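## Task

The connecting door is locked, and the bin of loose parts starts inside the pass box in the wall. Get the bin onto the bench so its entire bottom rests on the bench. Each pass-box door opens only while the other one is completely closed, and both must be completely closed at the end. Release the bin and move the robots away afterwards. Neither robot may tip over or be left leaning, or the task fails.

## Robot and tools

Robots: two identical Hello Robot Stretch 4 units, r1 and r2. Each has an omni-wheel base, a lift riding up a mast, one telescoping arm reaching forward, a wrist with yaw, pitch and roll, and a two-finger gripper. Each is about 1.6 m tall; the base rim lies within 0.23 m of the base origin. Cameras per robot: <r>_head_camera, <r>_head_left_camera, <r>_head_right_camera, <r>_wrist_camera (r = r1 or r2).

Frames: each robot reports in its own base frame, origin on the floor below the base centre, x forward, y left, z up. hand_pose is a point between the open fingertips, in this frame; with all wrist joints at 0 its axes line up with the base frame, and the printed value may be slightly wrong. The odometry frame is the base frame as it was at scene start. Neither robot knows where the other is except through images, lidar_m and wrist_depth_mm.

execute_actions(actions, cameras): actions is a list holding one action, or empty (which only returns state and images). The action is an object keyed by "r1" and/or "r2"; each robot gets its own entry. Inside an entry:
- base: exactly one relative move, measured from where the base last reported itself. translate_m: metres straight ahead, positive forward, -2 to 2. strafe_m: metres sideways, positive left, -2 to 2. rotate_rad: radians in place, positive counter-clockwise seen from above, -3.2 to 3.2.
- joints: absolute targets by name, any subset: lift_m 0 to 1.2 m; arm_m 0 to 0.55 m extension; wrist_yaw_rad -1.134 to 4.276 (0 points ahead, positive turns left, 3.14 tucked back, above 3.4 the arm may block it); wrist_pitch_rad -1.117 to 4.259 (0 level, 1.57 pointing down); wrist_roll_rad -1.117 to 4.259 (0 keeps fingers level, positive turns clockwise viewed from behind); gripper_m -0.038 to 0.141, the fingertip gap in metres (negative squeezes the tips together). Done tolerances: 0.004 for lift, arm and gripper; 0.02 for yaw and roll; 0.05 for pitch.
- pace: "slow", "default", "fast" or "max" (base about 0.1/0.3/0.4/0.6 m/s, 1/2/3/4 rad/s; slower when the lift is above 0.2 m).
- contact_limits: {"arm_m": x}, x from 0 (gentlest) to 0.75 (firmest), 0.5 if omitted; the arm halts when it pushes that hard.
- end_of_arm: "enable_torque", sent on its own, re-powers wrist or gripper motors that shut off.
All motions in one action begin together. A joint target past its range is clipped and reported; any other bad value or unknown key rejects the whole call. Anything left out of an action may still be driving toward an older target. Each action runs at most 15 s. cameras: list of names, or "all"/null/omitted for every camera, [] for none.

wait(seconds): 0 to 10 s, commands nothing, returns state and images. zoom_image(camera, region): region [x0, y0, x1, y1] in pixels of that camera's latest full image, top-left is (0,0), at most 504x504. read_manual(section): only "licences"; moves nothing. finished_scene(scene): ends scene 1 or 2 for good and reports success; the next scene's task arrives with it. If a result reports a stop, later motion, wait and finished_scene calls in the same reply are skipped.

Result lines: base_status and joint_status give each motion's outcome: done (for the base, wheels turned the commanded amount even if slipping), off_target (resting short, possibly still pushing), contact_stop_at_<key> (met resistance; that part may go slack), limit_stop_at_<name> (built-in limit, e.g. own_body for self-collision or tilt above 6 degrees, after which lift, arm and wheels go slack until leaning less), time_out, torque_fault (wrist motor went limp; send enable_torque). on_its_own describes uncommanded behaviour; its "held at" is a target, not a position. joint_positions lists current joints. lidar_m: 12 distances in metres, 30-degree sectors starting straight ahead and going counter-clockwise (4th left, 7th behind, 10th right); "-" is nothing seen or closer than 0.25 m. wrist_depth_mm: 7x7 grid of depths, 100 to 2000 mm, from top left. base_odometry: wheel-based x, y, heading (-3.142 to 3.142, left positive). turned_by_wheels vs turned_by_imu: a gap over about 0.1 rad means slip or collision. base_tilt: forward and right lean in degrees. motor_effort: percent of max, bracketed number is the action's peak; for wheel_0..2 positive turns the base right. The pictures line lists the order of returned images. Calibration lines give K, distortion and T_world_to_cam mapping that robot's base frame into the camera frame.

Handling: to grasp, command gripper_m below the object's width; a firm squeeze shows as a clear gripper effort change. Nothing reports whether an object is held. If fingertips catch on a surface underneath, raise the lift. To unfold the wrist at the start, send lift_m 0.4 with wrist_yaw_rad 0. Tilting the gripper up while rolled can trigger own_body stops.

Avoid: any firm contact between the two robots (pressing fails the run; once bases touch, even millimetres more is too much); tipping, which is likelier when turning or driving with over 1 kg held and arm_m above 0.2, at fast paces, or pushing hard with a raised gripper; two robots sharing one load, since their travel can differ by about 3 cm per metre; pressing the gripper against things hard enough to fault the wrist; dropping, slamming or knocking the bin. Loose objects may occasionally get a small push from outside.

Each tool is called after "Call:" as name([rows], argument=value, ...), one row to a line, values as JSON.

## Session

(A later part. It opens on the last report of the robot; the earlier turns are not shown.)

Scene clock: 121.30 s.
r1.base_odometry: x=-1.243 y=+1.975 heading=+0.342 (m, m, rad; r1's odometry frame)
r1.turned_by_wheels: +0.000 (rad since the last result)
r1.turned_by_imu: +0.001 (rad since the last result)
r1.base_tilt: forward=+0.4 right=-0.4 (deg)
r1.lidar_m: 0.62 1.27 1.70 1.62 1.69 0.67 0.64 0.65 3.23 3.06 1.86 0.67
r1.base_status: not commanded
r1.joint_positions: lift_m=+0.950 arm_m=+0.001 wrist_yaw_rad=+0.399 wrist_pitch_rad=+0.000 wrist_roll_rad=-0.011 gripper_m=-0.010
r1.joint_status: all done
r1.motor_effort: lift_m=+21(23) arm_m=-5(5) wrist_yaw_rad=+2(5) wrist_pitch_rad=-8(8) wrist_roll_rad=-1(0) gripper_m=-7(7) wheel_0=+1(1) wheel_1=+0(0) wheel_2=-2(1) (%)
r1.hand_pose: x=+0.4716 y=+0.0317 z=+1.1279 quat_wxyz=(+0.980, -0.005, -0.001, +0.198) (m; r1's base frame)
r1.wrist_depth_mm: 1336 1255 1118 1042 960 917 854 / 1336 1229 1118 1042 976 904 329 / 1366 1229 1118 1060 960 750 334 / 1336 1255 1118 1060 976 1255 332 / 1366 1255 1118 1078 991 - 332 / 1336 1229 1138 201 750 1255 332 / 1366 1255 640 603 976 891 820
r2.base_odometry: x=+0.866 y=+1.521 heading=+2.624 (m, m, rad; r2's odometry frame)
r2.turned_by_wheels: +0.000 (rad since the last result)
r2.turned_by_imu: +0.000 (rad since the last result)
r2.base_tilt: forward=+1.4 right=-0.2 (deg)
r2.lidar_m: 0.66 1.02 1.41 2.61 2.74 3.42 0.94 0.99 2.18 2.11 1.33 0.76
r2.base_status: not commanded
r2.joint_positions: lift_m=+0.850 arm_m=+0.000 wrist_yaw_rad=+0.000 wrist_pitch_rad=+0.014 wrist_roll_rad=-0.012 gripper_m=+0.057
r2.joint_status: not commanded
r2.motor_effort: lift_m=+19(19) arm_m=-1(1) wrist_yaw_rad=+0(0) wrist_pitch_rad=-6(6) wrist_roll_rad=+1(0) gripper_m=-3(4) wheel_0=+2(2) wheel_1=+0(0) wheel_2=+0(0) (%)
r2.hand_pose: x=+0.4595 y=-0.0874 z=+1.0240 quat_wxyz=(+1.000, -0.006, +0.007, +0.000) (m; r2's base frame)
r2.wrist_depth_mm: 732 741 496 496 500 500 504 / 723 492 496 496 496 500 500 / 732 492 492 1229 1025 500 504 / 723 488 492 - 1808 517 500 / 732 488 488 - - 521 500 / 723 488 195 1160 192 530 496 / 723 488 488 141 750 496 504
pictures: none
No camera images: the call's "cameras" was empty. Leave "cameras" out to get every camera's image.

Call:
execute_actions([
  {"r1": {"base": {"translate_m": 0.32}, "pace": "fast"}},
], cameras=["r1_head_camera"])

Scene clock: 184.53 s.
r1.base_odometry: x=-0.942 y=+2.082 heading=+0.342 (m, m, rad; r1's odometry frame)
r1.turned_by_wheels: +0.000 (rad since the last result)
r1.turned_by_imu: +0.000 (rad since the last result)
r1.base_tilt: forward=+0.5 right=-0.4 (deg)
r1.lidar_m: 0.69 0.94 1.24 1.64 1.71 2.29 0.94 0.99 3.19 3.04 1.36 0.33
r1.base_status: done
r1.joint_positions: lift_m=+0.950 arm_m=+0.001 wrist_yaw_rad=+0.400 wrist_pitch_rad=+0.000 wrist_roll_rad=-0.011 gripper_m=-0.010
r1.joint_status: not commanded
r1.motor_effort: lift_m=+21(21) arm_m=-5(5) wrist_yaw_rad=+0(1) wrist_pitch_rad=-5(8) wrist_roll_rad=-1(1) gripper_m=-8(8) wheel_0=+0(6) wheel_1=+1(4) wheel_2=+2(10) (%)
r1.hand_pose: x=+0.4715 y=+0.0318 z=+1.1279 quat_wxyz=(+0.980, -0.005, -0.001, +0.199) (m; r1's base frame)
r1.wrist_depth_mm: 917 820 768 715 676 621 585 / 917 831 768 723 654 442 413 / 917 831 788 732 469 500 521 / 917 831 788 723 469 946 1366 / 917 831 788 732 469 - - / 931 842 788 201 459 1661 - / 931 842 473 322 452 891 878
r2.base_odometry: x=+0.866 y=+1.521 heading=+2.624 (m, m, rad; r2's odometry frame)
r2.turned_by_wheels: +0.000 (rad since the last result)
r2.turned_by_imu: +0.001 (rad since the last result)
r2.base_tilt: forward=+1.5 right=-0.5 (deg)
r2.lidar_m: 0.66 1.00 1.39 2.60 2.74 3.46 0.94 0.99 2.19 2.12 1.35 0.75
r2.base_status: not commanded
r2.joint_positions: lift_m=+0.850 arm_m=+0.000 wrist_yaw_rad=+0.000 wrist_pitch_rad=+0.014 wrist_roll_rad=-0.012 gripper_m=+0.057
r2.joint_status: not commanded
r2.motor_effort: lift_m=+19(19) arm_m=-1(1) wrist_yaw_rad=+1(1) wrist_pitch_rad=-6(6) wrist_roll_rad=+0(0) gripper_m=-2(4) wheel_0=+2(2) wheel_1=+0(0) wheel_2=+0(0) (%)
r2.hand_pose: x=+0.4595 y=-0.0874 z=+1.0240 quat_wxyz=(+1.000, -0.006, +0.007, +0.000) (m; r2's base frame)
r2.wrist_depth_mm: 723 741 492 496 496 500 504 / 723 492 496 496 496 496 500 / 732 488 492 1255 1025 496 500 / 732 492 492 - 1499 517 500 / 732 488 488 - - 521 500 / 723 488 195 1182 193 525 500 / 723 492 492 141 750 500 500
pictures: r1_head_camera
Images, in order (width x height): r1_head_camera 420x560.

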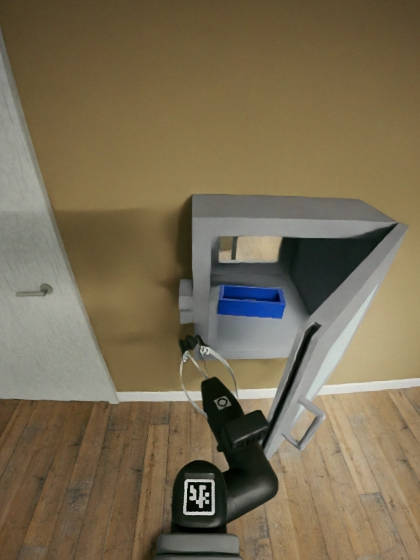

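Call:
execute_actions([
  {"r1": {"base": {"strafe_m": -0.135}, "joints": {"wrist_yaw_rad": -1.12}}},
], cameras=["r1_head_camera", "r1_wrist_camera"])

Scene clock: 186.80 s.
r1.base_odometry: x=-0.896 y=+1.955 heading=+0.342 (m, m, rad; r1's odometry frame)
r1.turned_by_wheels: +0.000 (rad since the last result)
r1.turned_by_imu: +0.003 (rad since the last result)
r1.base_tilt: forward=+0.4 right=-0.4 (deg)
r1.lidar_m: 0.68 0.70 1.20 1.78 1.83 1.01 0.93 0.99 3.05 2.92 0.61 0.71
r1.base_status: done
r1.joint_positions: lift_m=+0.950 arm_m=+0.001 wrist_yaw_rad=-1.119 wrist_pitch_rad=+0.000 wrist_roll_rad=-0.011 gripper_m=-0.010
r1.joint_status: all done
r1.motor_effort: lift_m=+21(21) arm_m=-3(5) wrist_yaw_rad=-2(59) wrist_pitch_rad=-9(8) wrist_roll_rad=-1(0) gripper_m=-7(11) wheel_0=-1(19) wheel_1=+2(16) wheel_2=+0(4) (%)
r1.hand_pose: x=+0.2187 y=-0.2977 z=+1.1279 quat_wxyz=(+0.847, -0.005, +0.003, -0.531) (m; r1's base frame)
r1.wrist_depth_mm: 831 1042 1464 - - - - / 831 1025 1397 - - - - / 569 554 535 517 504 - - / 574 559 539 521 508 - - / 574 1025 1366 - 500 - - / 569 1008 1229 201 500 - - / 559 564 691 351 500 - -
r2.base_odometry: x=+0.866 y=+1.521 heading=+2.624 (m, m, rad; r2's odometry frame)
r2.turned_by_wheels: +0.000 (rad since the last result)
r2.turned_by_imu: +0.000 (rad since the last result)
r2.base_tilt: forward=+1.5 right=-0.4 (deg)
r2.lidar_m: 0.67 1.00 1.39 2.62 2.73 3.45 0.94 1.01 2.19 2.10 1.32 0.74
r2.base_status: not commanded
r2.joint_positions: lift_m=+0.850 arm_m=+0.000 wrist_yaw_rad=+0.000 wrist_pitch_rad=+0.014 wrist_roll_rad=-0.012 gripper_m=+0.057
r2.joint_status: not commanded
r2.motor_effort: lift_m=+19(19) arm_m=-1(1) wrist_yaw_rad=+1(1) wrist_pitch_rad=-6(5) wrist_roll_rad=+0(0) gripper_m=-4(3) wheel_0=+2(2) wheel_1=+0(0) wheel_2=+0(0) (%)
r2.hand_pose: x=+0.4595 y=-0.0874 z=+1.0240 quat_wxyz=(+1.000, -0.006, +0.007, +0.000) (m; r2's base frame)
r2.wrist_depth_mm: 732 732 496 496 496 500 504 / 732 492 496 496 500 500 500 / 732 492 492 1921 1025 500 504 / 723 492 492 - - 517 500 / 723 488 492 - - 525 500 / 723 488 195 1921 192 525 500 / 723 488 492 141 741 496 496
pictures: r1_head_camera, r1_wrist_camera
camera_calibration (this result's frames):
r1_wrist_camera: T_world_to_cam=[[-0.898799, -0.437413, -0.0288219, 0.106165], [0.0303462, 0.00350542, -0.999533, 1.1853], [0.43731, -0.899254, 0.0101232, -0.151482], [0, 0, 0, 1]] pos_world=[0.125696, -0.0939379, 1.18934]
Images, in order (width x height): r1_head_camera 420x560, r1_wrist_camera 616x392.

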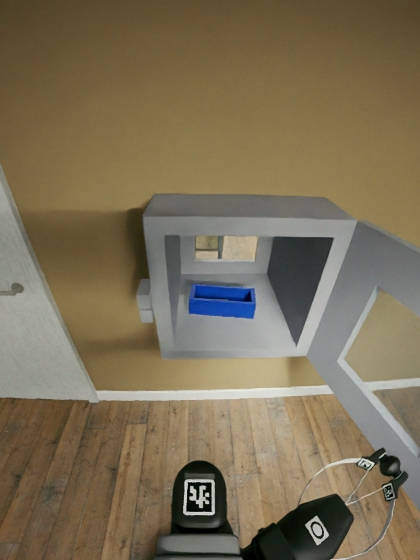

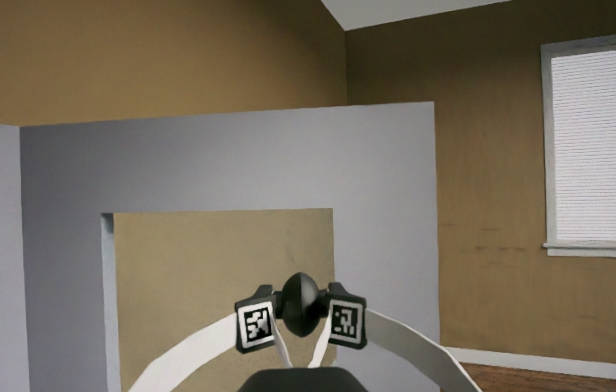

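Call:
zoom_image(camera="r1_head_camera", region=[120, 180, 380, 380])

Region (120, 180, 380, 380) of r1_head_camera's 420x560 image, scaled by 1.938, with more detail than that image has; it fills the top 388 rows of this view, and the rest is white.

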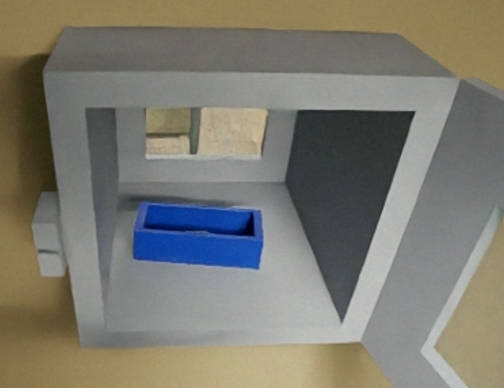

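Call:
execute_actions([
  {"r1": {"joints": {"wrist_yaw_rad": 0.0, "gripper_m": 0.08}, "pace": "fast"}},
], cameras=["r1_wrist_camera", "r1_head_right_camera"])

Scene clock: 196.17 s.
r1.base_odometry: x=-0.896 y=+1.955 heading=+0.342 (m, m, rad; r1's odometry frame)
r1.turned_by_wheels: +0.000 (rad since the last result)
r1.turned_by_imu: +0.001 (rad since the last result)
r1.base_tilt: forward=+0.4 right=-0.4 (deg)
r1.lidar_m: 0.68 0.70 1.18 1.78 1.85 1.02 0.94 0.98 3.06 2.93 0.62 0.69
r1.base_status: not commanded
r1.joint_positions: lift_m=+0.950 arm_m=+0.001 wrist_yaw_rad=-0.001 wrist_pitch_rad=+0.000 wrist_roll_rad=-0.011 gripper_m=+0.080
r1.joint_status: all done
r1.motor_effort: lift_m=+21(21) arm_m=-4(4) wrist_yaw_rad=+1(7) wrist_pitch_rad=-7(8) wrist_roll_rad=+0(0) gripper_m=-2(10) wheel_0=-1(1) wheel_1=+2(2) wheel_2=+1(0) (%)
r1.hand_pose: x=+0.4600 y=-0.0876 z=+1.1279 quat_wxyz=(+1.000, -0.006, +0.000, +0.000) (m; r1's base frame)
r1.wrist_depth_mm: 699 699 715 723 723 741 750 / 691 699 707 715 723 741 750 / 691 496 500 512 525 525 508 / 691 504 1042 1042 1060 609 517 / 683 500 1008 - 1060 609 517 / 691 492 211 - 198 621 521 / 691 496 741 154 878 544 521
r2.base_odometry: x=+0.866 y=+1.521 heading=+2.624 (m, m, rad; r2's odometry frame)
r2.turned_by_wheels: +0.000 (rad since the last result)
r2.turned_by_imu: +0.001 (rad since the last result)
r2.base_tilt: forward=+1.5 right=-0.3 (deg)
r2.lidar_m: 0.68 0.99 1.43 2.62 2.75 3.45 0.94 0.99 2.20 2.12 1.33 0.74
r2.base_status: not commanded
r2.joint_positions: lift_m=+0.850 arm_m=+0.000 wrist_yaw_rad=+0.000 wrist_pitch_rad=+0.014 wrist_roll_rad=-0.012 gripper_m=+0.057
r2.joint_status: not commanded
r2.motor_effort: lift_m=+19(19) arm_m=-1(0) wrist_yaw_rad=+0(0) wrist_pitch_rad=-5(6) wrist_roll_rad=+1(1) gripper_m=-4(2) wheel_0=+2(2) wheel_1=+0(0) wheel_2=+0(0) (%)
r2.hand_pose: x=+0.4595 y=-0.0874 z=+1.0240 quat_wxyz=(+1.000, -0.006, +0.007, +0.000) (m; r2's base frame)
r2.wrist_depth_mm: 732 732 496 496 500 500 500 / 732 488 492 500 496 500 500 / 732 492 496 1921 1025 500 500 / 723 492 492 - - 517 496 / 732 492 492 - - 521 500 / 732 488 195 1921 192 525 500 / 723 488 488 141 750 500 500
pictures: r1_head_right_camera, r1_wrist_camera
camera_calibration (this result's frames):
r1_wrist_camera: T_world_to_cam=[[0.00104058, -0.999584, -0.0288224, -0.0481731], [0.0101013, 0.0288315, -0.999533, 1.18877], [0.999948, 0.000748947, 0.0101271, -0.247989], [0, 0, 0, 1]] pos_world=[0.236018, -0.0822413, 1.18934]
Images, in order (width x height): r1_head_right_camera 420x672, r1_wrist_camera 616x392.

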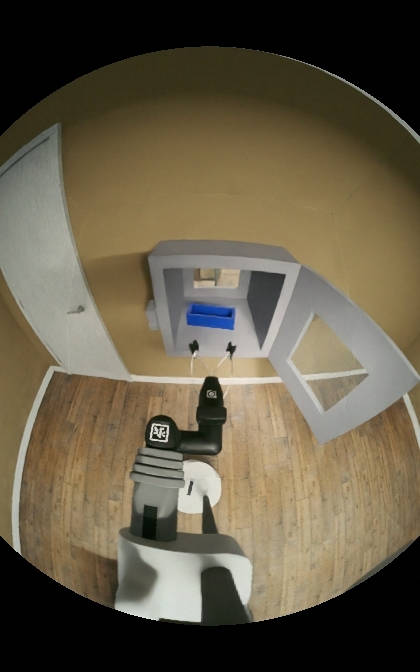

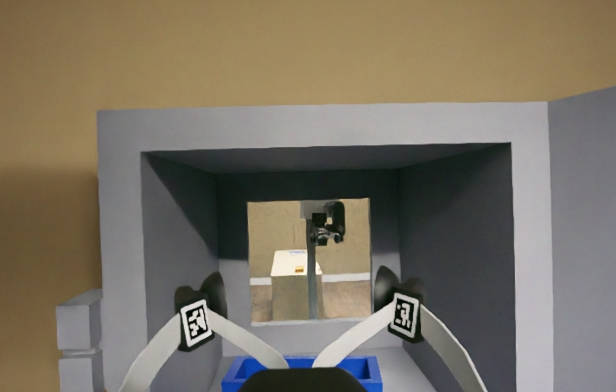

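Call:
execute_actions([
  {"r1": {"base": {"strafe_m": -0.28}, "joints": {"wrist_yaw_rad": 1.571, "wrist_pitch_rad": 1.571, "wrist_roll_rad": 0.0, "gripper_m": 0.141, "lift_m": 0.935}, "pace": "fast"}},
], cameras=["r1_head_camera"])

Scene clock: 208.50 s.
r1.base_odometry: x=-0.802 y=+1.691 heading=+0.342 (m, m, rad; r1's odometry frame)
r1.turned_by_wheels: +0.000 (rad since the last result)
r1.turned_by_imu: +0.002 (rad since the last result)
r1.base_tilt: forward=+0.4 right=-0.4 (deg)
r1.lidar_m: 0.67 0.75 1.29 2.05 2.14 1.00 0.93 3.43 2.74 2.63 0.39 0.43
r1.base_status: done
r1.joint_positions: lift_m=+0.935 arm_m=+0.001 wrist_yaw_rad=+1.571 wrist_pitch_rad=+1.571 wrist_roll_rad=+0.000 gripper_m=+0.141
r1.joint_status: all done
r1.motor_effort: lift_m=+17(16) arm_m=-3(3) wrist_yaw_rad=+1(7) wrist_pitch_rad=+0(1) wrist_roll_rad=+0(4) gripper_m=+2(1) wheel_0=+0(6) wheel_1=+0(9) wheel_2=+1(1) (%)
r1.hand_pose: x=+0.2589 y=+0.0000 z=+0.8249 quat_wxyz=(+0.500, -0.500, +0.500, +0.500) (m; r1's base frame)
r1.wrist_depth_mm: 1025 1025 1025 1042 1042 1042 960 / 1025 1042 1025 1042 1060 1042 946 / 1078 1025 1008 1025 1060 1042 960 / 1042 831 831 1025 1025 1042 991 / 1042 831 831 1042 1025 1025 976 / 559 209 820 1042 1042 208 1008 / 1042 1042 1042 150 1042 1042 1042
r2.base_odometry: x=+0.866 y=+1.521 heading=+2.624 (m, m, rad; r2's odometry frame)
r2.turned_by_wheels: +0.000 (rad since the last result)
r2.turned_by_imu: +0.001 (rad since the last result)
r2.base_tilt: forward=+1.6 right=-0.4 (deg)
r2.lidar_m: 0.69 1.00 1.41 2.61 2.74 3.45 0.93 0.97 2.17 2.10 1.35 0.74
r2.base_status: not commanded
r2.joint_positions: lift_m=+0.850 arm_m=+0.000 wrist_yaw_rad=+0.000 wrist_pitch_rad=+0.014 wrist_roll_rad=-0.012 gripper_m=+0.057
r2.joint_status: not commanded
r2.motor_effort: lift_m=+19(19) arm_m=-1(1) wrist_yaw_rad=+0(1) wrist_pitch_rad=-6(6) wrist_roll_rad=+0(0) gripper_m=-4(4) wheel_0=+2(2) wheel_1=+0(0) wheel_2=+0(0) (%)
r2.hand_pose: x=+0.4595 y=-0.0874 z=+1.0240 quat_wxyz=(+1.000, -0.006, +0.007, +0.000) (m; r2's base frame)
r2.wrist_depth_mm: 732 732 492 492 500 500 508 / 732 492 496 496 496 504 504 / 732 488 492 1921 1042 496 500 / 732 492 488 - - 517 500 / 723 488 488 - - 521 496 / 732 488 195 - 191 525 496 / 723 488 496 141 750 496 500
pictures: r1_head_camera
Images, in order (width x height): r1_head_camera 420x560.

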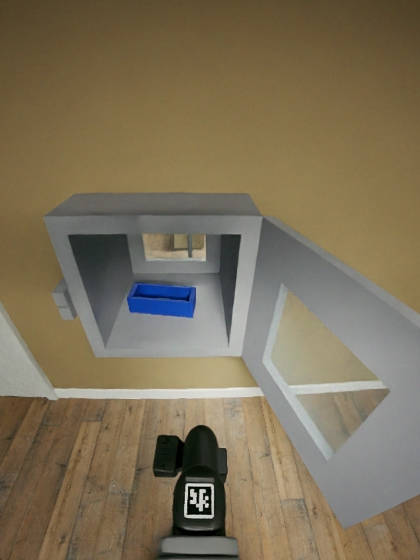

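Call:
zoom_image(camera="r1_head_camera", region=[40, 180, 300, 380])

Region (40, 180, 300, 380) of r1_head_camera's 420x560 image, scaled by 1.938, with more detail than that image has; it fills the top 388 rows of this view, and the rest is white.

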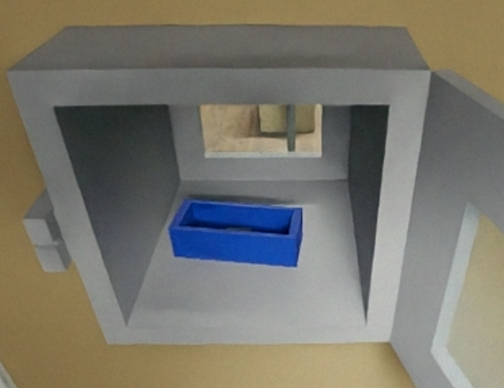

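Call:
execute_actions([
  {"r1": {"base": {"strafe_m": -0.025}, "joints": {"arm_m": 0.2}, "pace": "fast"}},
], cameras=[])

Scene clock: 212.57 s.
r1.base_odometry: x=-0.794 y=+1.667 heading=+0.342 (m, m, rad; r1's odometry frame)
r1.turned_by_wheels: +0.000 (rad since the last result)
r1.turned_by_imu: +0.001 (rad since the last result)
r1.base_tilt: forward=+0.4 right=-0.4 (deg)
r1.lidar_m: 0.66 0.75 1.31 2.08 2.15 0.99 0.93 3.44 2.73 2.59 0.35 0.40
r1.base_status: done
r1.joint_positions: lift_m=+0.935 arm_m=+0.199 wrist_yaw_rad=+1.571 wrist_pitch_rad=+1.571 wrist_roll_rad=+0.000 gripper_m=+0.141
r1.joint_status: all done
r1.motor_effort: lift_m=+17(16) arm_m=+5(8) wrist_yaw_rad=+1(1) wrist_pitch_rad=+0(3) wrist_roll_rad=-1(1) gripper_m=+2(1) wheel_0=-2(9) wheel_1=+1(7) wheel_2=+0(1) (%)
r1.hand_pose: x=+0.4574 y=+0.0000 z=+0.8249 quat_wxyz=(+0.500, -0.500, +0.500, +0.500) (m; r1's base frame)
r1.wrist_depth_mm: 1025 1025 1025 1042 1025 960 707 / 1042 1025 1042 1060 1042 976 715 / 1042 1042 1025 1042 1025 991 732 / 831 820 1042 1008 1042 1060 715 / 820 820 1078 1025 1025 1060 750 / 820 209 1042 1060 1025 209 768 / 1042 1042 1025 150 1042 1042 788
r2.base_odometry: x=+0.866 y=+1.521 heading=+2.624 (m, m, rad; r2's odometry frame)
r2.turned_by_wheels: +0.000 (rad since the last result)
r2.turned_by_imu: +0.000 (rad since the last result)
r2.base_tilt: forward=+1.6 right=-0.1 (deg)
r2.lidar_m: 0.66 1.01 1.41 2.60 2.74 3.44 0.93 0.98 2.20 2.09 1.33 0.74
r2.base_status: not commanded
r2.joint_positions: lift_m=+0.850 arm_m=+0.000 wrist_yaw_rad=+0.000 wrist_pitch_rad=+0.014 wrist_roll_rad=-0.012 gripper_m=+0.057
r2.joint_status: not commanded
r2.motor_effort: lift_m=+19(19) arm_m=-1(1) wrist_yaw_rad=+0(1) wrist_pitch_rad=-6(6) wrist_roll_rad=+0(0) gripper_m=-4(4) wheel_0=+2(2) wheel_1=+0(0) wheel_2=+0(0) (%)
r2.hand_pose: x=+0.4595 y=-0.0874 z=+1.0240 quat_wxyz=(+1.000, -0.006, +0.007, +0.000) (m; r2's base frame)
r2.wrist_depth_mm: 732 732 496 500 500 500 500 / 732 492 492 492 496 500 500 / 732 492 492 - 1008 500 500 / 723 492 492 - - 512 504 / 732 492 488 - - 521 500 / 723 488 195 1921 192 525 496 / 732 488 488 141 750 496 500
pictures: none
No camera images: the call's "cameras" was empty. Leave "cameras" out to get every camera's image.

Call:
execute_actions([
  {"r1": {"base": {"translate_m": 0.28}, "joints": {"lift_m": 0.945}, "pace": "fast"}},
], cameras=["r1_head_camera", "r1_wrist_camera"])

Scene clock: 215.20 s.
r1.base_odometry: x=-0.530 y=+1.761 heading=+0.342 (m, m, rad; r1's odometry frame)
r1.turned_by_wheels: +0.000 (rad since the last result)
r1.turned_by_imu: -0.001 (rad since the last result)
r1.base_tilt: forward=+0.4 right=-0.4 (deg)
r1.lidar_m: 0.43 0.46 0.58 2.08 2.16 1.29 1.21 3.74 2.71 0.25 0.25 0.29
r1.base_status: done
r1.joint_positions: lift_m=+0.945 arm_m=+0.199 wrist_yaw_rad=+1.571 wrist_pitch_rad=+1.571 wrist_roll_rad=+0.000 gripper_m=+0.141
r1.joint_status: all done
r1.motor_effort: lift_m=+21(22) arm_m=+5(5) wrist_yaw_rad=+1(1) wrist_pitch_rad=-1(1) wrist_roll_rad=+0(0) gripper_m=+2(1) wheel_0=+0(2) wheel_1=+0(9) wheel_2=+1(11) (%)
r1.hand_pose: x=+0.4574 y=+0.0000 z=+0.8345 quat_wxyz=(+0.500, -0.500, +0.500, +0.500) (m; r1's base frame)
r1.wrist_depth_mm: 1042 1025 1042 306 306 309 297 / 1025 1042 1042 327 307 307 289 / 1042 1042 1060 1042 306 309 291 / 820 820 1042 1042 307 309 309 / 820 831 1042 1042 309 307 307 / 1042 209 1025 1060 309 208 310 / 1042 1042 1025 150 297 274 276
r2.base_odometry: x=+0.866 y=+1.521 heading=+2.624 (m, m, rad; r2's odometry frame)
r2.turned_by_wheels: +0.000 (rad since the last result)
r2.turned_by_imu: +0.000 (rad since the last result)
r2.base_tilt: forward=+1.6 right=-0.4 (deg)
r2.lidar_m: 0.69 1.00 1.43 2.61 2.72 3.43 0.93 0.96 2.18 2.10 1.33 0.75
r2.base_status: not commanded
r2.joint_positions: lift_m=+0.850 arm_m=+0.000 wrist_yaw_rad=+0.000 wrist_pitch_rad=+0.014 wrist_roll_rad=-0.012 gripper_m=+0.057
r2.joint_status: not commanded
r2.motor_effort: lift_m=+19(19) arm_m=-1(1) wrist_yaw_rad=+1(0) wrist_pitch_rad=-6(6) wrist_roll_rad=+0(0) gripper_m=-2(4) wheel_0=+2(2) wheel_1=+0(0) wheel_2=+0(0) (%)
r2.hand_pose: x=+0.4595 y=-0.0874 z=+1.0240 quat_wxyz=(+1.000, -0.006, +0.007, +0.000) (m; r2's base frame)
r2.wrist_depth_mm: 732 732 496 496 500 500 504 / 723 492 492 492 496 500 500 / 732 492 492 1618 1025 500 500 / 732 488 488 - - 512 500 / 732 488 492 - - 521 500 / 732 488 195 1008 192 530 500 / 723 484 488 141 750 500 500
pictures: r1_head_camera, r1_wrist_camera
camera_calibration (this result's frames):
r1_wrist_camera: T_world_to_cam=[[0.999194, -0.0401167, -0.00160178, -0.44838], [-0.0401314, -0.999139, -0.0105405, 0.0906409], [-0.00117754, 0.0105963, -0.999943, 1.05833], [0, 0, 0, 1]] pos_world=[0.452902, 0.0613609, 1.05851]
Images, in order (width x height): r1_head_camera 420x560, r1_wrist_camera 616x392.

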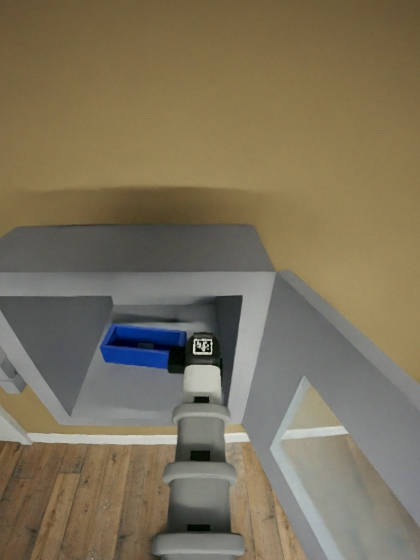

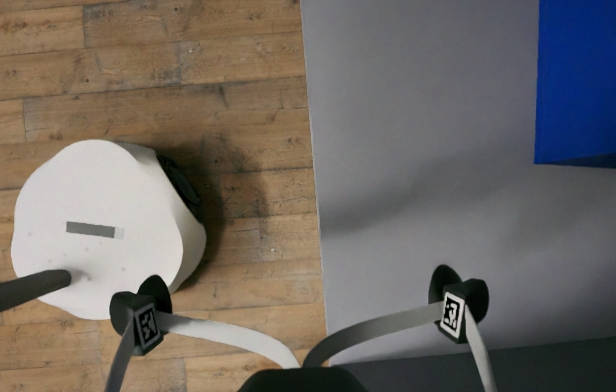

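Call:
execute_actions([
  {"r1": {"joints": {"arm_m": 0.437, "lift_m": 0.90}, "pace": "fast"}},
], cameras=["r1_wrist_camera"])

Scene clock: 218.80 s.
r1.base_odometry: x=-0.530 y=+1.761 heading=+0.342 (m, m, rad; r1's odometry frame)
r1.turned_by_wheels: +0.000 (rad since the last result)
r1.turned_by_imu: +0.001 (rad since the last result)
r1.base_tilt: forward=+0.5 right=-0.4 (deg)
r1.lidar_m: 0.43 0.45 0.61 2.08 2.15 1.29 1.21 3.75 2.69 0.27 0.25 0.29
r1.base_status: not commanded
r1.joint_positions: lift_m=+0.900 arm_m=+0.436 wrist_yaw_rad=+1.571 wrist_pitch_rad=+1.571 wrist_roll_rad=+0.000 gripper_m=+0.141
r1.joint_status: all done
r1.motor_effort: lift_m=+17(17) arm_m=+5(6) wrist_yaw_rad=+0(0) wrist_pitch_rad=-1(1) wrist_roll_rad=+0(0) gripper_m=+1(2) wheel_0=+0(0) wheel_1=+0(0) wheel_2=+1(1) (%)
r1.hand_pose: x=+0.6944 y=+0.0000 z=+0.7899 quat_wxyz=(+0.500, -0.500, +0.500, +0.500) (m; r1's base frame)
r1.wrist_depth_mm: 259 260 223 250 251 263 265 / 259 258 233 252 245 263 264 / 259 259 172 172 173 264 264 / 260 260 259 262 263 262 264 / 260 260 260 262 262 263 264 / 259 208 260 260 262 208 264 / 258 258 260 151 262 255 258
r2.base_odometry: x=+0.866 y=+1.521 heading=+2.624 (m, m, rad; r2's odometry frame)
r2.turned_by_wheels: +0.000 (rad since the last result)
r2.turned_by_imu: +0.000 (rad since the last result)
r2.base_tilt: forward=+1.6 right=-0.3 (deg)
r2.lidar_m: 0.67 1.02 1.42 2.61 2.74 3.44 0.92 0.97 2.17 2.09 1.32 0.75
r2.base_status: not commanded
r2.joint_positions: lift_m=+0.850 arm_m=+0.000 wrist_yaw_rad=+0.000 wrist_pitch_rad=+0.014 wrist_roll_rad=-0.012 gripper_m=+0.057
r2.joint_status: not commanded
r2.motor_effort: lift_m=+19(19) arm_m=-1(1) wrist_yaw_rad=-1(0) wrist_pitch_rad=-6(5) wrist_roll_rad=+1(0) gripper_m=-4(4) wheel_0=+2(2) wheel_1=+0(0) wheel_2=+0(0) (%)
r2.hand_pose: x=+0.4595 y=-0.0874 z=+1.0240 quat_wxyz=(+1.000, -0.006, +0.007, +0.000) (m; r2's base frame)
r2.wrist_depth_mm: 732 732 492 496 500 500 504 / 723 492 492 492 496 500 500 / 732 492 488 - 1025 496 500 / 732 488 492 - - 517 500 / 732 488 488 - - 517 496 / 732 488 195 - 192 530 500 / 723 488 488 141 741 496 500
pictures: r1_wrist_camera
camera_calibration (this result's frames):
r1_wrist_camera: T_world_to_cam=[[0.999194, -0.0401171, -0.00160178, -0.685243], [-0.0401317, -0.999139, -0.0105405, 0.0996812], [-0.00117754, 0.0105963, -0.999943, 1.01399], [0, 0, 0, 1]] pos_world=[0.689885, 0.0613609, 1.01388]
Images, in order (width x height): r1_wrist_camera 616x392.

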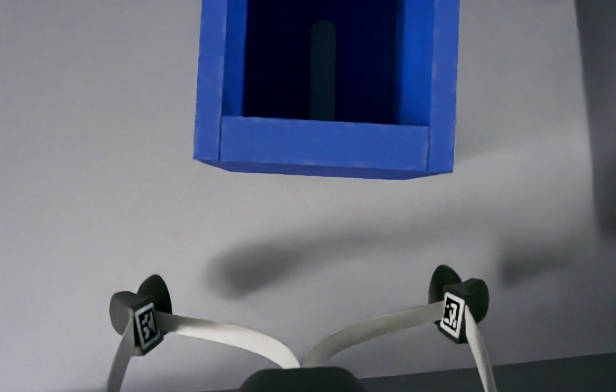

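Call:
zoom_image(camera="r1_wrist_camera", region=[60, 100, 560, 392])

Region (60, 100, 560, 392) of r1_wrist_camera's 616x392 image, scaled by 1.008; it fills the top 294 rows of this view, and the rest is white.

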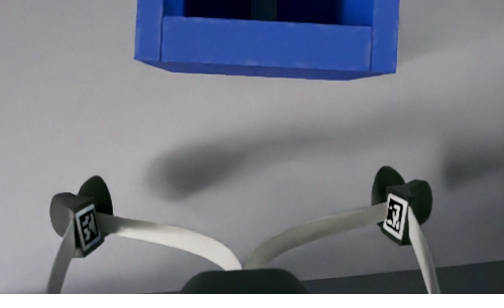

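Call:
zoom_image(camera="r1_wrist_camera", region=[150, 0, 510, 200])

Region (150, 0, 510, 200) of r1_wrist_camera's 616x392 image, scaled by 1.400.

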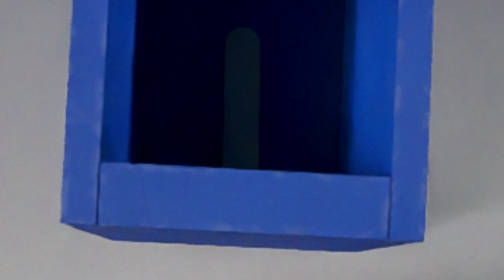

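Call:
execute_actions([
  {"r1": {"base": {"strafe_m": 0.225}, "joints": {"arm_m": 0.455, "wrist_yaw_rad": 1.475}}},
], cameras=["r1_wrist_camera"])

Scene clock: 225.30 s.
torque_fault: r1.wrist_pitch_rad switched itself off since the last result.
r1.base_odometry: x=-0.606 y=+1.973 heading=+0.342 (m, m, rad; r1's odometry frame)
r1.turned_by_wheels: +0.000 (rad since the last result)
r1.turned_by_imu: -0.036 (rad since the last result)
r1.base_tilt: forward=+0.4 right=-0.4 (deg)
r1.lidar_m: 0.39 0.43 0.85 1.88 1.94 1.30 1.22 1.30 3.02 0.45 0.45 0.45
r1.base_status: done
r1.joint_positions: lift_m=+0.900 arm_m=+0.454 wrist_yaw_rad=+1.474 wrist_pitch_rad=+1.823 wrist_roll_rad=+0.000 gripper_m=+0.141
r1.joint_status: all done
r1.on_its_own: wrist_pitch_rad is off since a torque_fault, until you send "end_of_arm": "enable_torque" (your +1.571 is given up)
r1.motor_effort: lift_m=+16(17) arm_m=+5(2) wrist_yaw_rad=+2(17) wrist_pitch_rad=+0(100) wrist_roll_rad=+1(17) gripper_m=+1(1) wheel_0=+0(28) wheel_1=-2(14) wheel_2=-2(20) (%)
r1.hand_pose: x=+0.7051 y=-0.0802 z=+0.7991 quat_wxyz=(+0.453, -0.532, +0.585, +0.412) (m; r1's base frame)
r1.wrist_depth_mm: 227 160 219 219 182 232 234 / 236 233 225 229 172 241 242 / 245 243 235 236 178 250 251 / 254 252 226 245 189 259 260 / 262 264 187 194 175 270 272 / 274 209 177 178 178 209 283 / 285 285 286 150 290 291 294
r2.base_odometry: x=+0.866 y=+1.521 heading=+2.624 (m, m, rad; r2's odometry frame)
r2.turned_by_wheels: +0.000 (rad since the last result)
r2.turned_by_imu: +0.001 (rad since the last result)
r2.base_tilt: forward=+1.5 right=-0.3 (deg)
r2.lidar_m: 0.67 1.00 1.42 2.62 2.75 3.45 0.93 0.98 2.20 2.10 1.34 0.74
r2.base_status: not commanded
r2.joint_positions: lift_m=+0.850 arm_m=+0.000 wrist_yaw_rad=+0.000 wrist_pitch_rad=+0.014 wrist_roll_rad=-0.012 gripper_m=+0.057
r2.joint_status: not commanded
r2.motor_effort: lift_m=+19(19) arm_m=-1(1) wrist_yaw_rad=-1(0) wrist_pitch_rad=-6(6) wrist_roll_rad=+1(0) gripper_m=-3(3) wheel_0=+2(2) wheel_1=+0(0) wheel_2=+0(0) (%)
r2.hand_pose: x=+0.4595 y=-0.0874 z=+1.0240 quat_wxyz=(+1.000, -0.006, +0.007, +0.000) (m; r2's base frame)
r2.wrist_depth_mm: 732 741 492 496 496 496 500 / 723 488 492 496 496 496 500 / 732 488 492 1576 1025 496 500 / 723 492 492 1576 - 512 500 / 723 492 492 - - 521 496 / 732 484 196 1060 192 525 496 / 723 484 492 141 750 496 500
pictures: r1_wrist_camera
camera_calibration (this result's frames):
r1_wrist_camera: T_world_to_cam=[[0.990835, -0.134817, 0.00835083, -0.708822], [-0.132879, -0.961756, 0.239516, -0.111313], [-0.0242593, -0.23843, -0.970857, 0.997071], [0, 0, 0, 1]] pos_world=[0.711723, 0.0351146, 1.00059]
Images, in order (width x height): r1_wrist_camera 616x392.

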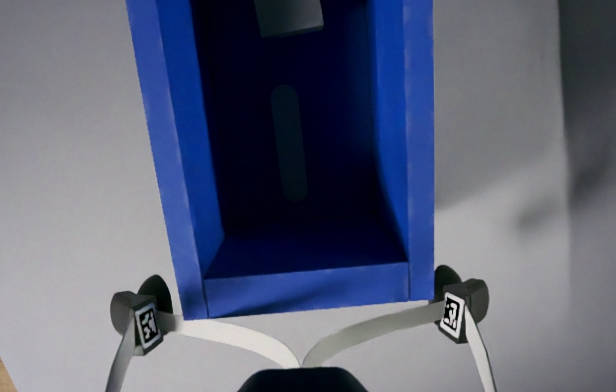

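Call:
execute_actions([
  {"r1": {"end_of_arm": "enable_torque"}},
], cameras=[])

Scene clock: 226.50 s.
r1.base_odometry: x=-0.606 y=+1.973 heading=+0.342 (m, m, rad; r1's odometry frame)
r1.turned_by_wheels: +0.000 (rad since the last result)
r1.turned_by_imu: +0.000 (rad since the last result)
r1.base_tilt: forward=+0.4 right=-0.4 (deg)
r1.lidar_m: 0.41 0.41 0.85 1.89 1.94 1.28 1.22 1.27 3.01 0.46 0.44 0.44
r1.base_status: not commanded
r1.joint_positions: lift_m=+0.900 arm_m=+0.454 wrist_yaw_rad=+1.474 wrist_pitch_rad=+1.823 wrist_roll_rad=+0.000 gripper_m=+0.141
r1.joint_status: not commanded
r1.end_of_arm: enable_torque: each motor that was off is on again
r1.on_its_own: wrist_pitch_rad is held at +1.823, not at your +1.571, since a torque_fault
r1.motor_effort: lift_m=+16(17) arm_m=+5(5) wrist_yaw_rad=+2(2) wrist_pitch_rad=-2(1) wrist_roll_rad=+1(0) gripper_m=+0(1) wheel_0=+0(0) wheel_1=-2(2) wheel_2=-2(2) (%)
r1.hand_pose: x=+0.7051 y=-0.0802 z=+0.7991 quat_wxyz=(+0.453, -0.532, +0.585, +0.412) (m; r1's base frame)
r1.wrist_depth_mm: 228 159 219 219 182 233 233 / 235 233 225 229 172 240 243 / 244 242 233 236 178 249 251 / 253 254 225 246 188 259 262 / 262 264 187 195 176 270 271 / 272 208 176 178 178 208 282 / 285 286 287 150 293 293 296
r2.base_odometry: x=+0.866 y=+1.521 heading=+2.624 (m, m, rad; r2's odometry frame)
r2.turned_by_wheels: +0.000 (rad since the last result)
r2.turned_by_imu: +0.000 (rad since the last result)
r2.base_tilt: forward=+1.4 right=-0.5 (deg)
r2.lidar_m: 0.67 1.02 1.40 2.61 2.74 3.45 0.94 0.99 2.20 2.09 1.32 0.74
r2.base_status: not commanded
r2.joint_positions: lift_m=+0.850 arm_m=+0.000 wrist_yaw_rad=+0.000 wrist_pitch_rad=+0.014 wrist_roll_rad=-0.012 gripper_m=+0.057
r2.joint_status: not commanded
r2.motor_effort: lift_m=+19(19) arm_m=-1(1) wrist_yaw_rad=+0(1) wrist_pitch_rad=-5(6) wrist_roll_rad=+0(0) gripper_m=-4(4) wheel_0=+2(2) wheel_1=+0(0) wheel_2=+0(0) (%)
r2.hand_pose: x=+0.4595 y=-0.0874 z=+1.0240 quat_wxyz=(+1.000, -0.006, +0.007, +0.000) (m; r2's base frame)
r2.wrist_depth_mm: 732 732 496 500 496 500 500 / 723 492 492 496 496 500 500 / 732 492 496 1618 1025 500 500 / 732 488 492 1576 - 517 500 / 723 492 492 - - 521 500 / 732 488 196 1060 191 525 500 / 723 488 488 141 750 496 496
pictures: none
No camera images: the call's "cameras" was empty. Leave "cameras" out to get every camera's image.

Call:
execute_actions([
  {"r1": {"base": {"strafe_m": -0.1}, "joints": {"lift_m": 0.94}}},
], cameras=[])

Scene clock: 230.07 s.
r1.base_odometry: x=-0.572 y=+1.879 heading=+0.342 (m, m, rad; r1's odometry frame)
r1.turned_by_wheels: +0.000 (rad since the last result)
r1.turned_by_imu: +0.001 (rad since the last result)
r1.base_tilt: forward=+0.4 right=-0.4 (deg)
r1.lidar_m: 0.43 0.43 0.57 1.99 2.05 1.31 1.22 3.71 2.89 0.36 0.34 0.39
r1.base_status: done
r1.joint_positions: lift_m=+0.940 arm_m=+0.454 wrist_yaw_rad=+1.475 wrist_pitch_rad=+1.823 wrist_roll_rad=+0.000 gripper_m=+0.141
r1.joint_status: all done
r1.on_its_own: wrist_pitch_rad is held at +1.823, not at your +1.571, since a torque_fault
r1.motor_effort: lift_m=+22(24) arm_m=+5(5) wrist_yaw_rad=+0(2) wrist_pitch_rad=-1(2) wrist_roll_rad=+0(1) gripper_m=-2(0) wheel_0=+1(10) wheel_1=+0(7) wheel_2=+0(2) (%)
r1.hand_pose: x=+0.7052 y=-0.0801 z=+0.8386 quat_wxyz=(+0.453, -0.532, +0.585, +0.412) (m; r1's base frame)
r1.wrist_depth_mm: 264 263 251 256 231 270 271 / 272 274 190 191 278 278 281 / 281 282 285 287 289 289 291 / 293 293 296 297 298 300 301 / 304 307 306 309 310 312 314 / 319 208 319 320 315 208 290 / 1138 314 300 150 267 245 238
r2.base_odometry: x=+0.866 y=+1.521 heading=+2.624 (m, m, rad; r2's odometry frame)
r2.turned_by_wheels: +0.000 (rad since the last result)
r2.turned_by_imu: +0.000 (rad since the last result)
r2.base_tilt: forward=+1.4 right=-0.3 (deg)
r2.lidar_m: 0.67 1.01 1.39 2.61 2.75 3.45 0.94 1.01 2.19 2.09 1.36 0.75
r2.base_status: not commanded
r2.joint_positions: lift_m=+0.850 arm_m=+0.000 wrist_yaw_rad=+0.000 wrist_pitch_rad=+0.014 wrist_roll_rad=-0.012 gripper_m=+0.057
r2.joint_status: not commanded
r2.motor_effort: lift_m=+19(19) arm_m=-1(1) wrist_yaw_rad=+1(1) wrist_pitch_rad=-6(6) wrist_roll_rad=+0(1) gripper_m=-4(3) wheel_0=+2(2) wheel_1=+0(0) wheel_2=+0(0) (%)
r2.hand_pose: x=+0.4595 y=-0.0874 z=+1.0240 quat_wxyz=(+1.000, -0.006, +0.007, +0.000) (m; r2's base frame)
r2.wrist_depth_mm: 741 732 496 496 500 500 500 / 732 492 492 496 496 500 504 / 723 492 492 917 1025 500 500 / 723 492 492 - - 517 500 / 732 488 492 - - 521 500 / 723 488 195 1661 192 525 500 / 723 488 488 141 759 496 496
pictures: none
No camera images: the call's "cameras" was empty. Leave "cameras" out to get every camera's image.

Now restore the pitch to vertical and look.

Call:
execute_actions([
  {"r1": {"joints": {"wrist_pitch_rad": 1.571}}},
], cameras=["r1_wrist_camera"])

Scene clock: 233.27 s.
r1.base_odometry: x=-0.572 y=+1.879 heading=+0.342 (m, m, rad; r1's odometry frame)
r1.turned_by_wheels: +0.000 (rad since the last result)
r1.turned_by_imu: +0.001 (rad since the last result)
r1.base_tilt: forward=+0.4 right=-0.4 (deg)
r1.lidar_m: 0.41 0.45 0.57 1.99 2.01 1.30 1.24 3.71 2.89 0.36 0.35 0.40
r1.base_status: not commanded
r1.joint_positions: lift_m=+0.940 arm_m=+0.454 wrist_yaw_rad=+1.475 wrist_pitch_rad=+1.572 wrist_roll_rad=+0.000 gripper_m=+0.141
r1.joint_status: all done
r1.motor_effort: lift_m=+22(22) arm_m=+5(5) wrist_yaw_rad=+0(1) wrist_pitch_rad=-4(8) wrist_roll_rad=+0(0) gripper_m=+1(0) wheel_0=+0(1) wheel_1=+0(0) wheel_2=+0(0) (%)
r1.hand_pose: x=+0.7121 y=-0.0086 z=+0.8295 quat_wxyz=(+0.523, -0.476, +0.524, +0.475) (m; r1's base frame)
r1.wrist_depth_mm: 298 298 276 290 301 300 304 / 296 300 290 290 300 303 304 / 300 298 281 291 301 301 304 / 298 298 211 212 300 303 304 / 298 298 300 298 303 301 304 / 298 208 300 300 304 208 304 / 298 300 303 150 303 301 303
r2.base_odometry: x=+0.866 y=+1.521 heading=+2.624 (m, m, rad; r2's odometry frame)
r2.turned_by_wheels: +0.000 (rad since the last result)
r2.turned_by_imu: +0.000 (rad since the last result)
r2.base_tilt: forward=+1.6 right=-0.3 (deg)
r2.lidar_m: 0.64 1.00 1.39 2.60 2.74 3.46 0.94 0.97 2.20 2.11 1.35 0.74
r2.base_status: not commanded
r2.joint_positions: lift_m=+0.850 arm_m=+0.000 wrist_yaw_rad=+0.000 wrist_pitch_rad=+0.014 wrist_roll_rad=-0.012 gripper_m=+0.057
r2.joint_status: not commanded
r2.motor_effort: lift_m=+19(19) arm_m=-1(0) wrist_yaw_rad=-1(1) wrist_pitch_rad=-6(6) wrist_roll_rad=+0(0) gripper_m=-3(3) wheel_0=+2(3) wheel_1=+0(0) wheel_2=+0(0) (%)
r2.hand_pose: x=+0.4595 y=-0.0874 z=+1.0240 quat_wxyz=(+1.000, -0.006, +0.007, +0.000) (m; r2's base frame)
r2.wrist_depth_mm: 732 732 496 496 500 504 500 / 723 492 492 496 496 500 496 / 732 492 492 917 1025 500 500 / 723 488 492 - - 517 500 / 732 488 492 - - 521 500 / 723 488 195 976 192 525 500 / 723 488 488 141 750 496 504
pictures: r1_wrist_camera
camera_calibration (this result's frames):
r1_wrist_camera: T_world_to_cam=[[0.990781, -0.135465, -0.00157191, -0.698028], [-0.135474, -0.990733, -0.0097898, 0.15956], [-0.000231164, 0.0099125, -0.999951, 1.05302], [0, 0, 0, 1]] pos_world=[0.713452, 0.0530854, 1.05343]
Images, in order (width x height): r1_wrist_camera 616x392.

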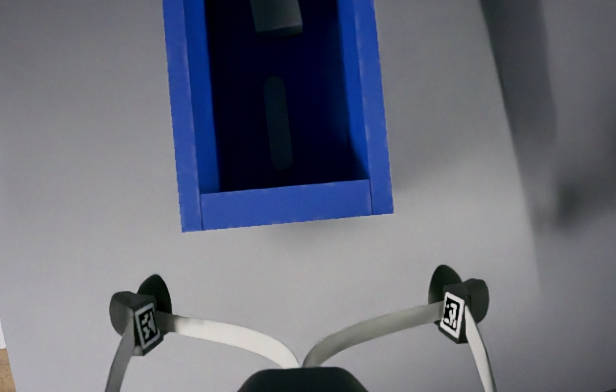

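Call:
execute_actions([
  {"r1": {"base": {"strafe_m": 0.19}, "joints": {"arm_m": 0.457, "wrist_yaw_rad": 1.525, "lift_m": 0.943}}},
], cameras=["r1_wrist_camera"])

Scene clock: 236.47 s.
r1.base_odometry: x=-0.636 y=+2.058 heading=+0.342 (m, m, rad; r1's odometry frame)
r1.turned_by_wheels: +0.000 (rad since the last result)
r1.turned_by_imu: +0.000 (rad since the last result)
r1.base_tilt: forward=+0.4 right=-0.4 (deg)
r1.lidar_m: 0.41 0.42 0.83 1.77 1.82 2.40 1.23 1.28 3.07 0.55 0.52 0.43
r1.base_status: done
r1.joint_positions: lift_m=+0.943 arm_m=+0.456 wrist_yaw_rad=+1.525 wrist_pitch_rad=+1.571 wrist_roll_rad=+0.000 gripper_m=+0.141
r1.joint_status: all done
r1.motor_effort: lift_m=+22(22) arm_m=+5(7) wrist_yaw_rad=+1(5) wrist_pitch_rad=-3(4) wrist_roll_rad=+0(1) gripper_m=+1(0) wheel_0=+0(8) wheel_1=-1(9) wheel_2=+0(0) (%)
r1.hand_pose: x=+0.7143 y=-0.0042 z=+0.8325 quat_wxyz=(+0.511, -0.489, +0.511, +0.488) (m; r1's base frame)
r1.wrist_depth_mm: 181 192 208 215 227 271 294 / 244 268 220 245 254 304 309 / 300 301 293 294 294 307 304 / 301 301 293 293 294 306 306 / 300 303 294 262 277 304 307 / 300 208 240 293 214 208 307 / 298 301 229 150 293 304 307
r2.base_odometry: x=+0.866 y=+1.521 heading=+2.624 (m, m, rad; r2's odometry frame)
r2.turned_by_wheels: +0.000 (rad since the last result)
r2.turned_by_imu: +0.000 (rad since the last result)
r2.base_tilt: forward=+1.4 right=-0.4 (deg)
r2.lidar_m: 0.66 0.98 1.39 2.61 2.75 3.44 0.94 1.00 2.20 2.10 1.32 0.75
r2.base_status: not commanded
r2.joint_positions: lift_m=+0.850 arm_m=+0.000 wrist_yaw_rad=+0.000 wrist_pitch_rad=+0.014 wrist_roll_rad=-0.012 gripper_m=+0.057
r2.joint_status: not commanded
r2.motor_effort: lift_m=+19(19) arm_m=-1(1) wrist_yaw_rad=+1(1) wrist_pitch_rad=-6(6) wrist_roll_rad=+0(0) gripper_m=-4(3) wheel_0=+2(2) wheel_1=+0(0) wheel_2=+0(0) (%)
r2.hand_pose: x=+0.4595 y=-0.0874 z=+1.0240 quat_wxyz=(+1.000, -0.006, +0.007, +0.000) (m; r2's base frame)
r2.wrist_depth_mm: 732 732 492 496 496 500 504 / 732 488 496 496 500 500 504 / 732 492 496 1618 878 500 500 / 732 496 492 - 960 517 500 / 732 488 492 - 1060 521 500 / 732 488 195 - 192 525 496 / 723 488 488 141 750 496 500
pictures: r1_wrist_camera
camera_calibration (this result's frames):
r1_wrist_camera: T_world_to_cam=[[0.99631, -0.0858089, -0.00158151, -0.703354], [-0.0858205, -0.99626, -0.0100318, 0.128991], [-0.000714778, 0.0101305, -0.999948, 1.05633], [0, 0, 0, 1]] pos_world=[0.712584, 0.057453, 1.05646]
Images, in order (width x height): r1_wrist_camera 616x392.

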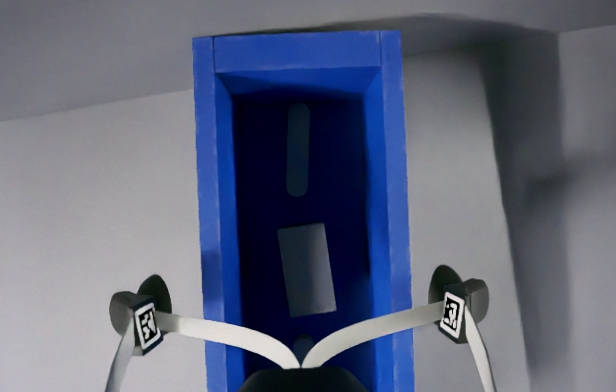

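Call:
execute_actions([
  {"r1": {"joints": {"gripper_m": 0.06}}},
], cameras=["r1_wrist_camera"])

Scene clock: 238.93 s.
r1.base_odometry: x=-0.636 y=+2.058 heading=+0.342 (m, m, rad; r1's odometry frame)
r1.turned_by_wheels: +0.000 (rad since the last result)
r1.turned_by_imu: +0.000 (rad since the last result)
r1.base_tilt: forward=+0.5 right=-0.4 (deg)
r1.lidar_m: 0.41 0.43 0.86 1.80 1.85 2.41 1.25 1.30 3.07 0.56 0.52 0.45
r1.base_status: not commanded
r1.joint_positions: lift_m=+0.943 arm_m=+0.456 wrist_yaw_rad=+1.525 wrist_pitch_rad=+1.572 wrist_roll_rad=+0.000 gripper_m=+0.061
r1.joint_status: all done
r1.motor_effort: lift_m=+21(21) arm_m=+5(5) wrist_yaw_rad=+0(1) wrist_pitch_rad=-2(2) wrist_roll_rad=-1(0) gripper_m=-22(22) wheel_0=+0(0) wheel_1=-1(1) wheel_2=+0(0) (%)
r1.hand_pose: x=+0.7143 y=-0.0043 z=+0.8325 quat_wxyz=(+0.511, -0.489, +0.512, +0.488) (m; r1's base frame)
r1.wrist_depth_mm: 182 193 200 200 220 271 297 / 245 270 211 245 248 304 304 / 298 300 240 278 279 303 304 / 301 300 270 278 253 301 307 / 300 300 260 246 265 304 306 / 300 301 220 279 202 304 304 / 300 300 199 278 214 303 304
r2.base_odometry: x=+0.866 y=+1.521 heading=+2.624 (m, m, rad; r2's odometry frame)
r2.turned_by_wheels: +0.000 (rad since the last result)
r2.turned_by_imu: +0.000 (rad since the last result)
r2.base_tilt: forward=+1.6 right=-0.3 (deg)
r2.lidar_m: 0.63 1.00 1.40 2.62 2.76 3.43 0.95 0.97 2.19 2.10 1.34 0.75
r2.base_status: not commanded
r2.joint_positions: lift_m=+0.850 arm_m=+0.000 wrist_yaw_rad=+0.000 wrist_pitch_rad=+0.014 wrist_roll_rad=-0.012 gripper_m=+0.057
r2.joint_status: not commanded
r2.motor_effort: lift_m=+19(19) arm_m=-1(1) wrist_yaw_rad=+0(0) wrist_pitch_rad=-6(6) wrist_roll_rad=+0(1) gripper_m=-3(3) wheel_0=+2(2) wheel_1=+0(0) wheel_2=+0(0) (%)
r2.hand_pose: x=+0.4595 y=-0.0874 z=+1.0240 quat_wxyz=(+1.000, -0.006, +0.007, +0.000) (m; r2's base frame)
r2.wrist_depth_mm: 732 732 496 496 496 496 504 / 732 492 492 492 496 496 500 / 732 492 492 1576 878 500 504 / 723 492 492 - 946 517 500 / 723 488 492 - 1060 521 500 / 723 492 195 - 192 525 500 / 732 492 488 141 759 496 504
pictures: r1_wrist_camera
camera_calibration (this result's frames):
r1_wrist_camera: T_world_to_cam=[[0.99631, -0.0858092, -0.00156942, -0.703428], [-0.0858204, -0.996263, -0.00972834, 0.128656], [-0.000728777, 0.00982714, -0.999951, 1.05634], [0, 0, 0, 1]] pos_world=[0.712644, 0.0574334, 1.05644]
Images, in order (width x height): r1_wrist_camera 616x392.

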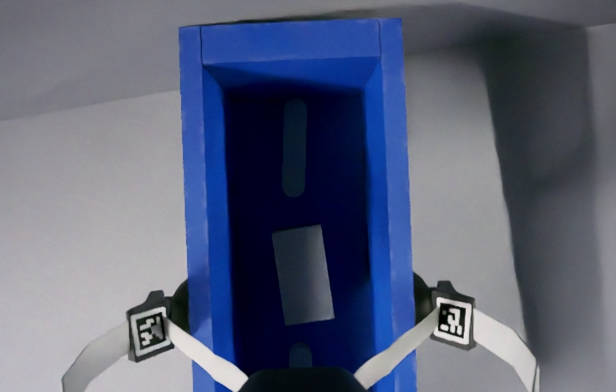

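Call:
execute_actions([
  {"r1": {"base": {"strafe_m": -0.06}, "joints": {"lift_m": 0.953}}},
], cameras=["r1_wrist_camera"])

Scene clock: 241.03 s.
r1.base_odometry: x=-0.616 y=+2.002 heading=+0.342 (m, m, rad; r1's odometry frame)
r1.turned_by_wheels: +0.000 (rad since the last result)
r1.turned_by_imu: +0.001 (rad since the last result)
r1.base_tilt: forward=+0.4 right=-0.4 (deg)
r1.lidar_m: 0.40 0.42 0.86 1.85 1.89 1.31 1.23 1.30 3.04 0.49 0.47 0.46
r1.base_status: done
r1.joint_positions: lift_m=+0.953 arm_m=+0.456 wrist_yaw_rad=+1.525 wrist_pitch_rad=+1.571 wrist_roll_rad=+0.000 gripper_m=+0.061
r1.joint_status: all done
r1.motor_effort: lift_m=+23(23) arm_m=+5(5) wrist_yaw_rad=+0(1) wrist_pitch_rad=-4(5) wrist_roll_rad=+0(1) gripper_m=-22(24) wheel_0=-1(9) wheel_1=-1(4) wheel_2=-1(0) (%)
r1.hand_pose: x=+0.7144 y=-0.0041 z=+0.8423 quat_wxyz=(+0.511, -0.489, +0.511, +0.488) (m; r1's base frame)
r1.wrist_depth_mm: 293 309 200 200 312 314 314 / 307 310 211 245 248 314 314 / 310 310 238 279 279 314 315 / 309 310 271 281 252 312 312 / 310 312 262 246 263 310 314 / 312 310 219 278 200 314 314 / 310 310 198 279 213 312 315
r2.base_odometry: x=+0.866 y=+1.521 heading=+2.624 (m, m, rad; r2's odometry frame)
r2.turned_by_wheels: +0.000 (rad since the last result)
r2.turned_by_imu: +0.000 (rad since the last result)
r2.base_tilt: forward=+1.6 right=-0.4 (deg)
r2.lidar_m: 0.68 1.01 1.42 2.62 2.73 3.46 0.93 0.98 2.19 2.11 1.33 0.72
r2.base_status: not commanded
r2.joint_positions: lift_m=+0.850 arm_m=+0.000 wrist_yaw_rad=+0.000 wrist_pitch_rad=+0.014 wrist_roll_rad=-0.012 gripper_m=+0.057
r2.joint_status: not commanded
r2.motor_effort: lift_m=+19(19) arm_m=-1(1) wrist_yaw_rad=+1(1) wrist_pitch_rad=-6(6) wrist_roll_rad=+0(0) gripper_m=-4(4) wheel_0=+2(2) wheel_1=+0(0) wheel_2=+0(0) (%)
r2.hand_pose: x=+0.4595 y=-0.0874 z=+1.0240 quat_wxyz=(+1.000, -0.006, +0.007, +0.000) (m; r2's base frame)
r2.wrist_depth_mm: 741 732 496 496 500 500 504 / 732 492 492 496 500 500 500 / 732 492 492 1078 931 504 500 / 732 492 496 - - 517 500 / 723 488 492 - - 525 496 / 723 488 195 778 192 525 500 / 723 484 492 141 759 492 496
pictures: r1_wrist_camera
camera_calibration (this result's frames):
r1_wrist_camera: T_world_to_cam=[[0.996319, -0.0857058, -0.00158811, -0.703406], [-0.0857176, -0.996267, -0.0101974, 0.129218], [-0.000708204, 0.010296, -0.999947, 1.06614], [0, 0, 0, 1]] pos_world=[0.712648, 0.0574725, 1.06628]
Images, in order (width x height): r1_wrist_camera 616x392.

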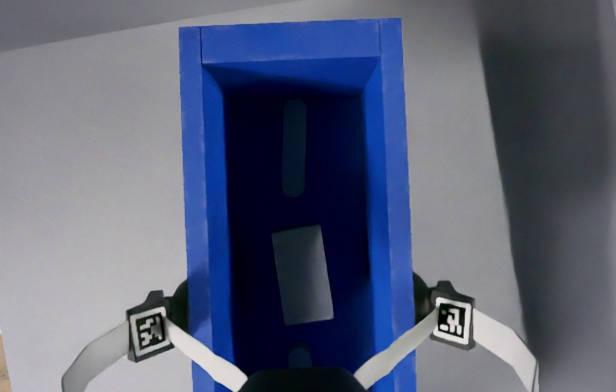

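Call:
execute_actions([
  {"r1": {"joints": {"arm_m": 0.0}}},
], cameras=["r1_head_camera", "r1_wrist_camera"])

Scene clock: 243.77 s.
r1.base_odometry: x=-0.616 y=+2.002 heading=+0.342 (m, m, rad; r1's odometry frame)
r1.turned_by_wheels: +0.000 (rad since the last result)
r1.turned_by_imu: +0.001 (rad since the last result)
r1.base_tilt: forward=+0.4 right=-0.4 (deg)
r1.lidar_m: 0.25 0.25 0.84 1.84 1.91 1.32 1.22 1.30 3.01 0.49 0.47 0.25
r1.base_status: not commanded
r1.joint_positions: lift_m=+0.953 arm_m=+0.001 wrist_yaw_rad=+1.525 wrist_pitch_rad=+1.571 wrist_roll_rad=+0.000 gripper_m=+0.061
r1.joint_status: all done
r1.motor_effort: lift_m=+24(24) arm_m=-5(6) wrist_yaw_rad=+0(1) wrist_pitch_rad=-3(0) wrist_roll_rad=-1(0) gripper_m=-22(22) wheel_0=-1(1) wheel_1=-1(1) wheel_2=+0(1) (%)
r1.hand_pose: x=+0.2592 y=-0.0041 z=+0.8423 quat_wxyz=(+0.511, -0.489, +0.511, +0.488) (m; r1's base frame)
r1.wrist_depth_mm: 1042 1025 199 200 1008 347 319 / 1042 1060 212 245 249 366 319 / 1042 1060 238 277 279 820 319 / 1042 854 270 279 252 854 319 / 1042 842 263 248 260 878 315 / 1025 585 220 277 200 357 317 / 439 1060 199 278 213 931 319
r2.base_odometry: x=+0.866 y=+1.521 heading=+2.624 (m, m, rad; r2's odometry frame)
r2.turned_by_wheels: +0.000 (rad since the last result)
r2.turned_by_imu: +0.000 (rad since the last result)
r2.base_tilt: forward=+1.4 right=-0.2 (deg)
r2.lidar_m: 0.66 1.00 1.39 2.63 2.74 3.43 0.94 0.98 2.19 2.10 1.34 0.74
r2.base_status: not commanded
r2.joint_positions: lift_m=+0.850 arm_m=+0.000 wrist_yaw_rad=+0.000 wrist_pitch_rad=+0.014 wrist_roll_rad=-0.012 gripper_m=+0.057
r2.joint_status: not commanded
r2.motor_effort: lift_m=+19(19) arm_m=-1(1) wrist_yaw_rad=+0(1) wrist_pitch_rad=-6(6) wrist_roll_rad=+0(1) gripper_m=-4(3) wheel_0=+2(2) wheel_1=+0(0) wheel_2=+0(0) (%)
r2.hand_pose: x=+0.4595 y=-0.0874 z=+1.0240 quat_wxyz=(+1.000, -0.006, +0.007, +0.000) (m; r2's base frame)
r2.wrist_depth_mm: 732 732 492 496 496 500 504 / 732 492 496 496 496 500 504 / 732 492 496 1576 1025 500 500 / 732 492 492 - - 517 500 / 723 488 492 - - 521 500 / 723 488 195 1576 193 525 500 / 732 488 488 141 759 496 500
pictures: r1_head_camera, r1_wrist_camera
camera_calibration (this result's frames):
r1_wrist_camera: T_world_to_cam=[[0.996312, -0.085793, -0.00158808, -0.249893], [-0.0858048, -0.99626, -0.0101974, 0.0902229], [-0.000707272, 0.010296, -0.999947, 1.06582], [0, 0, 0, 1]] pos_world=[0.257467, 0.0574727, 1.06628]
Images, in order (width x height): r1_head_camera 420x560, r1_wrist_camera 616x392.

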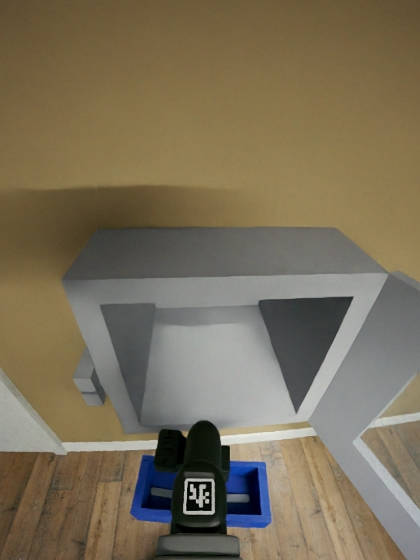

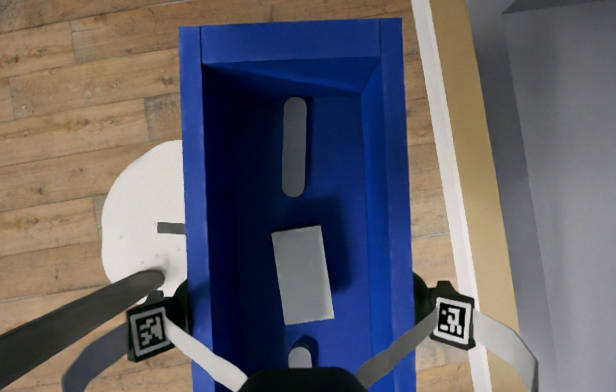

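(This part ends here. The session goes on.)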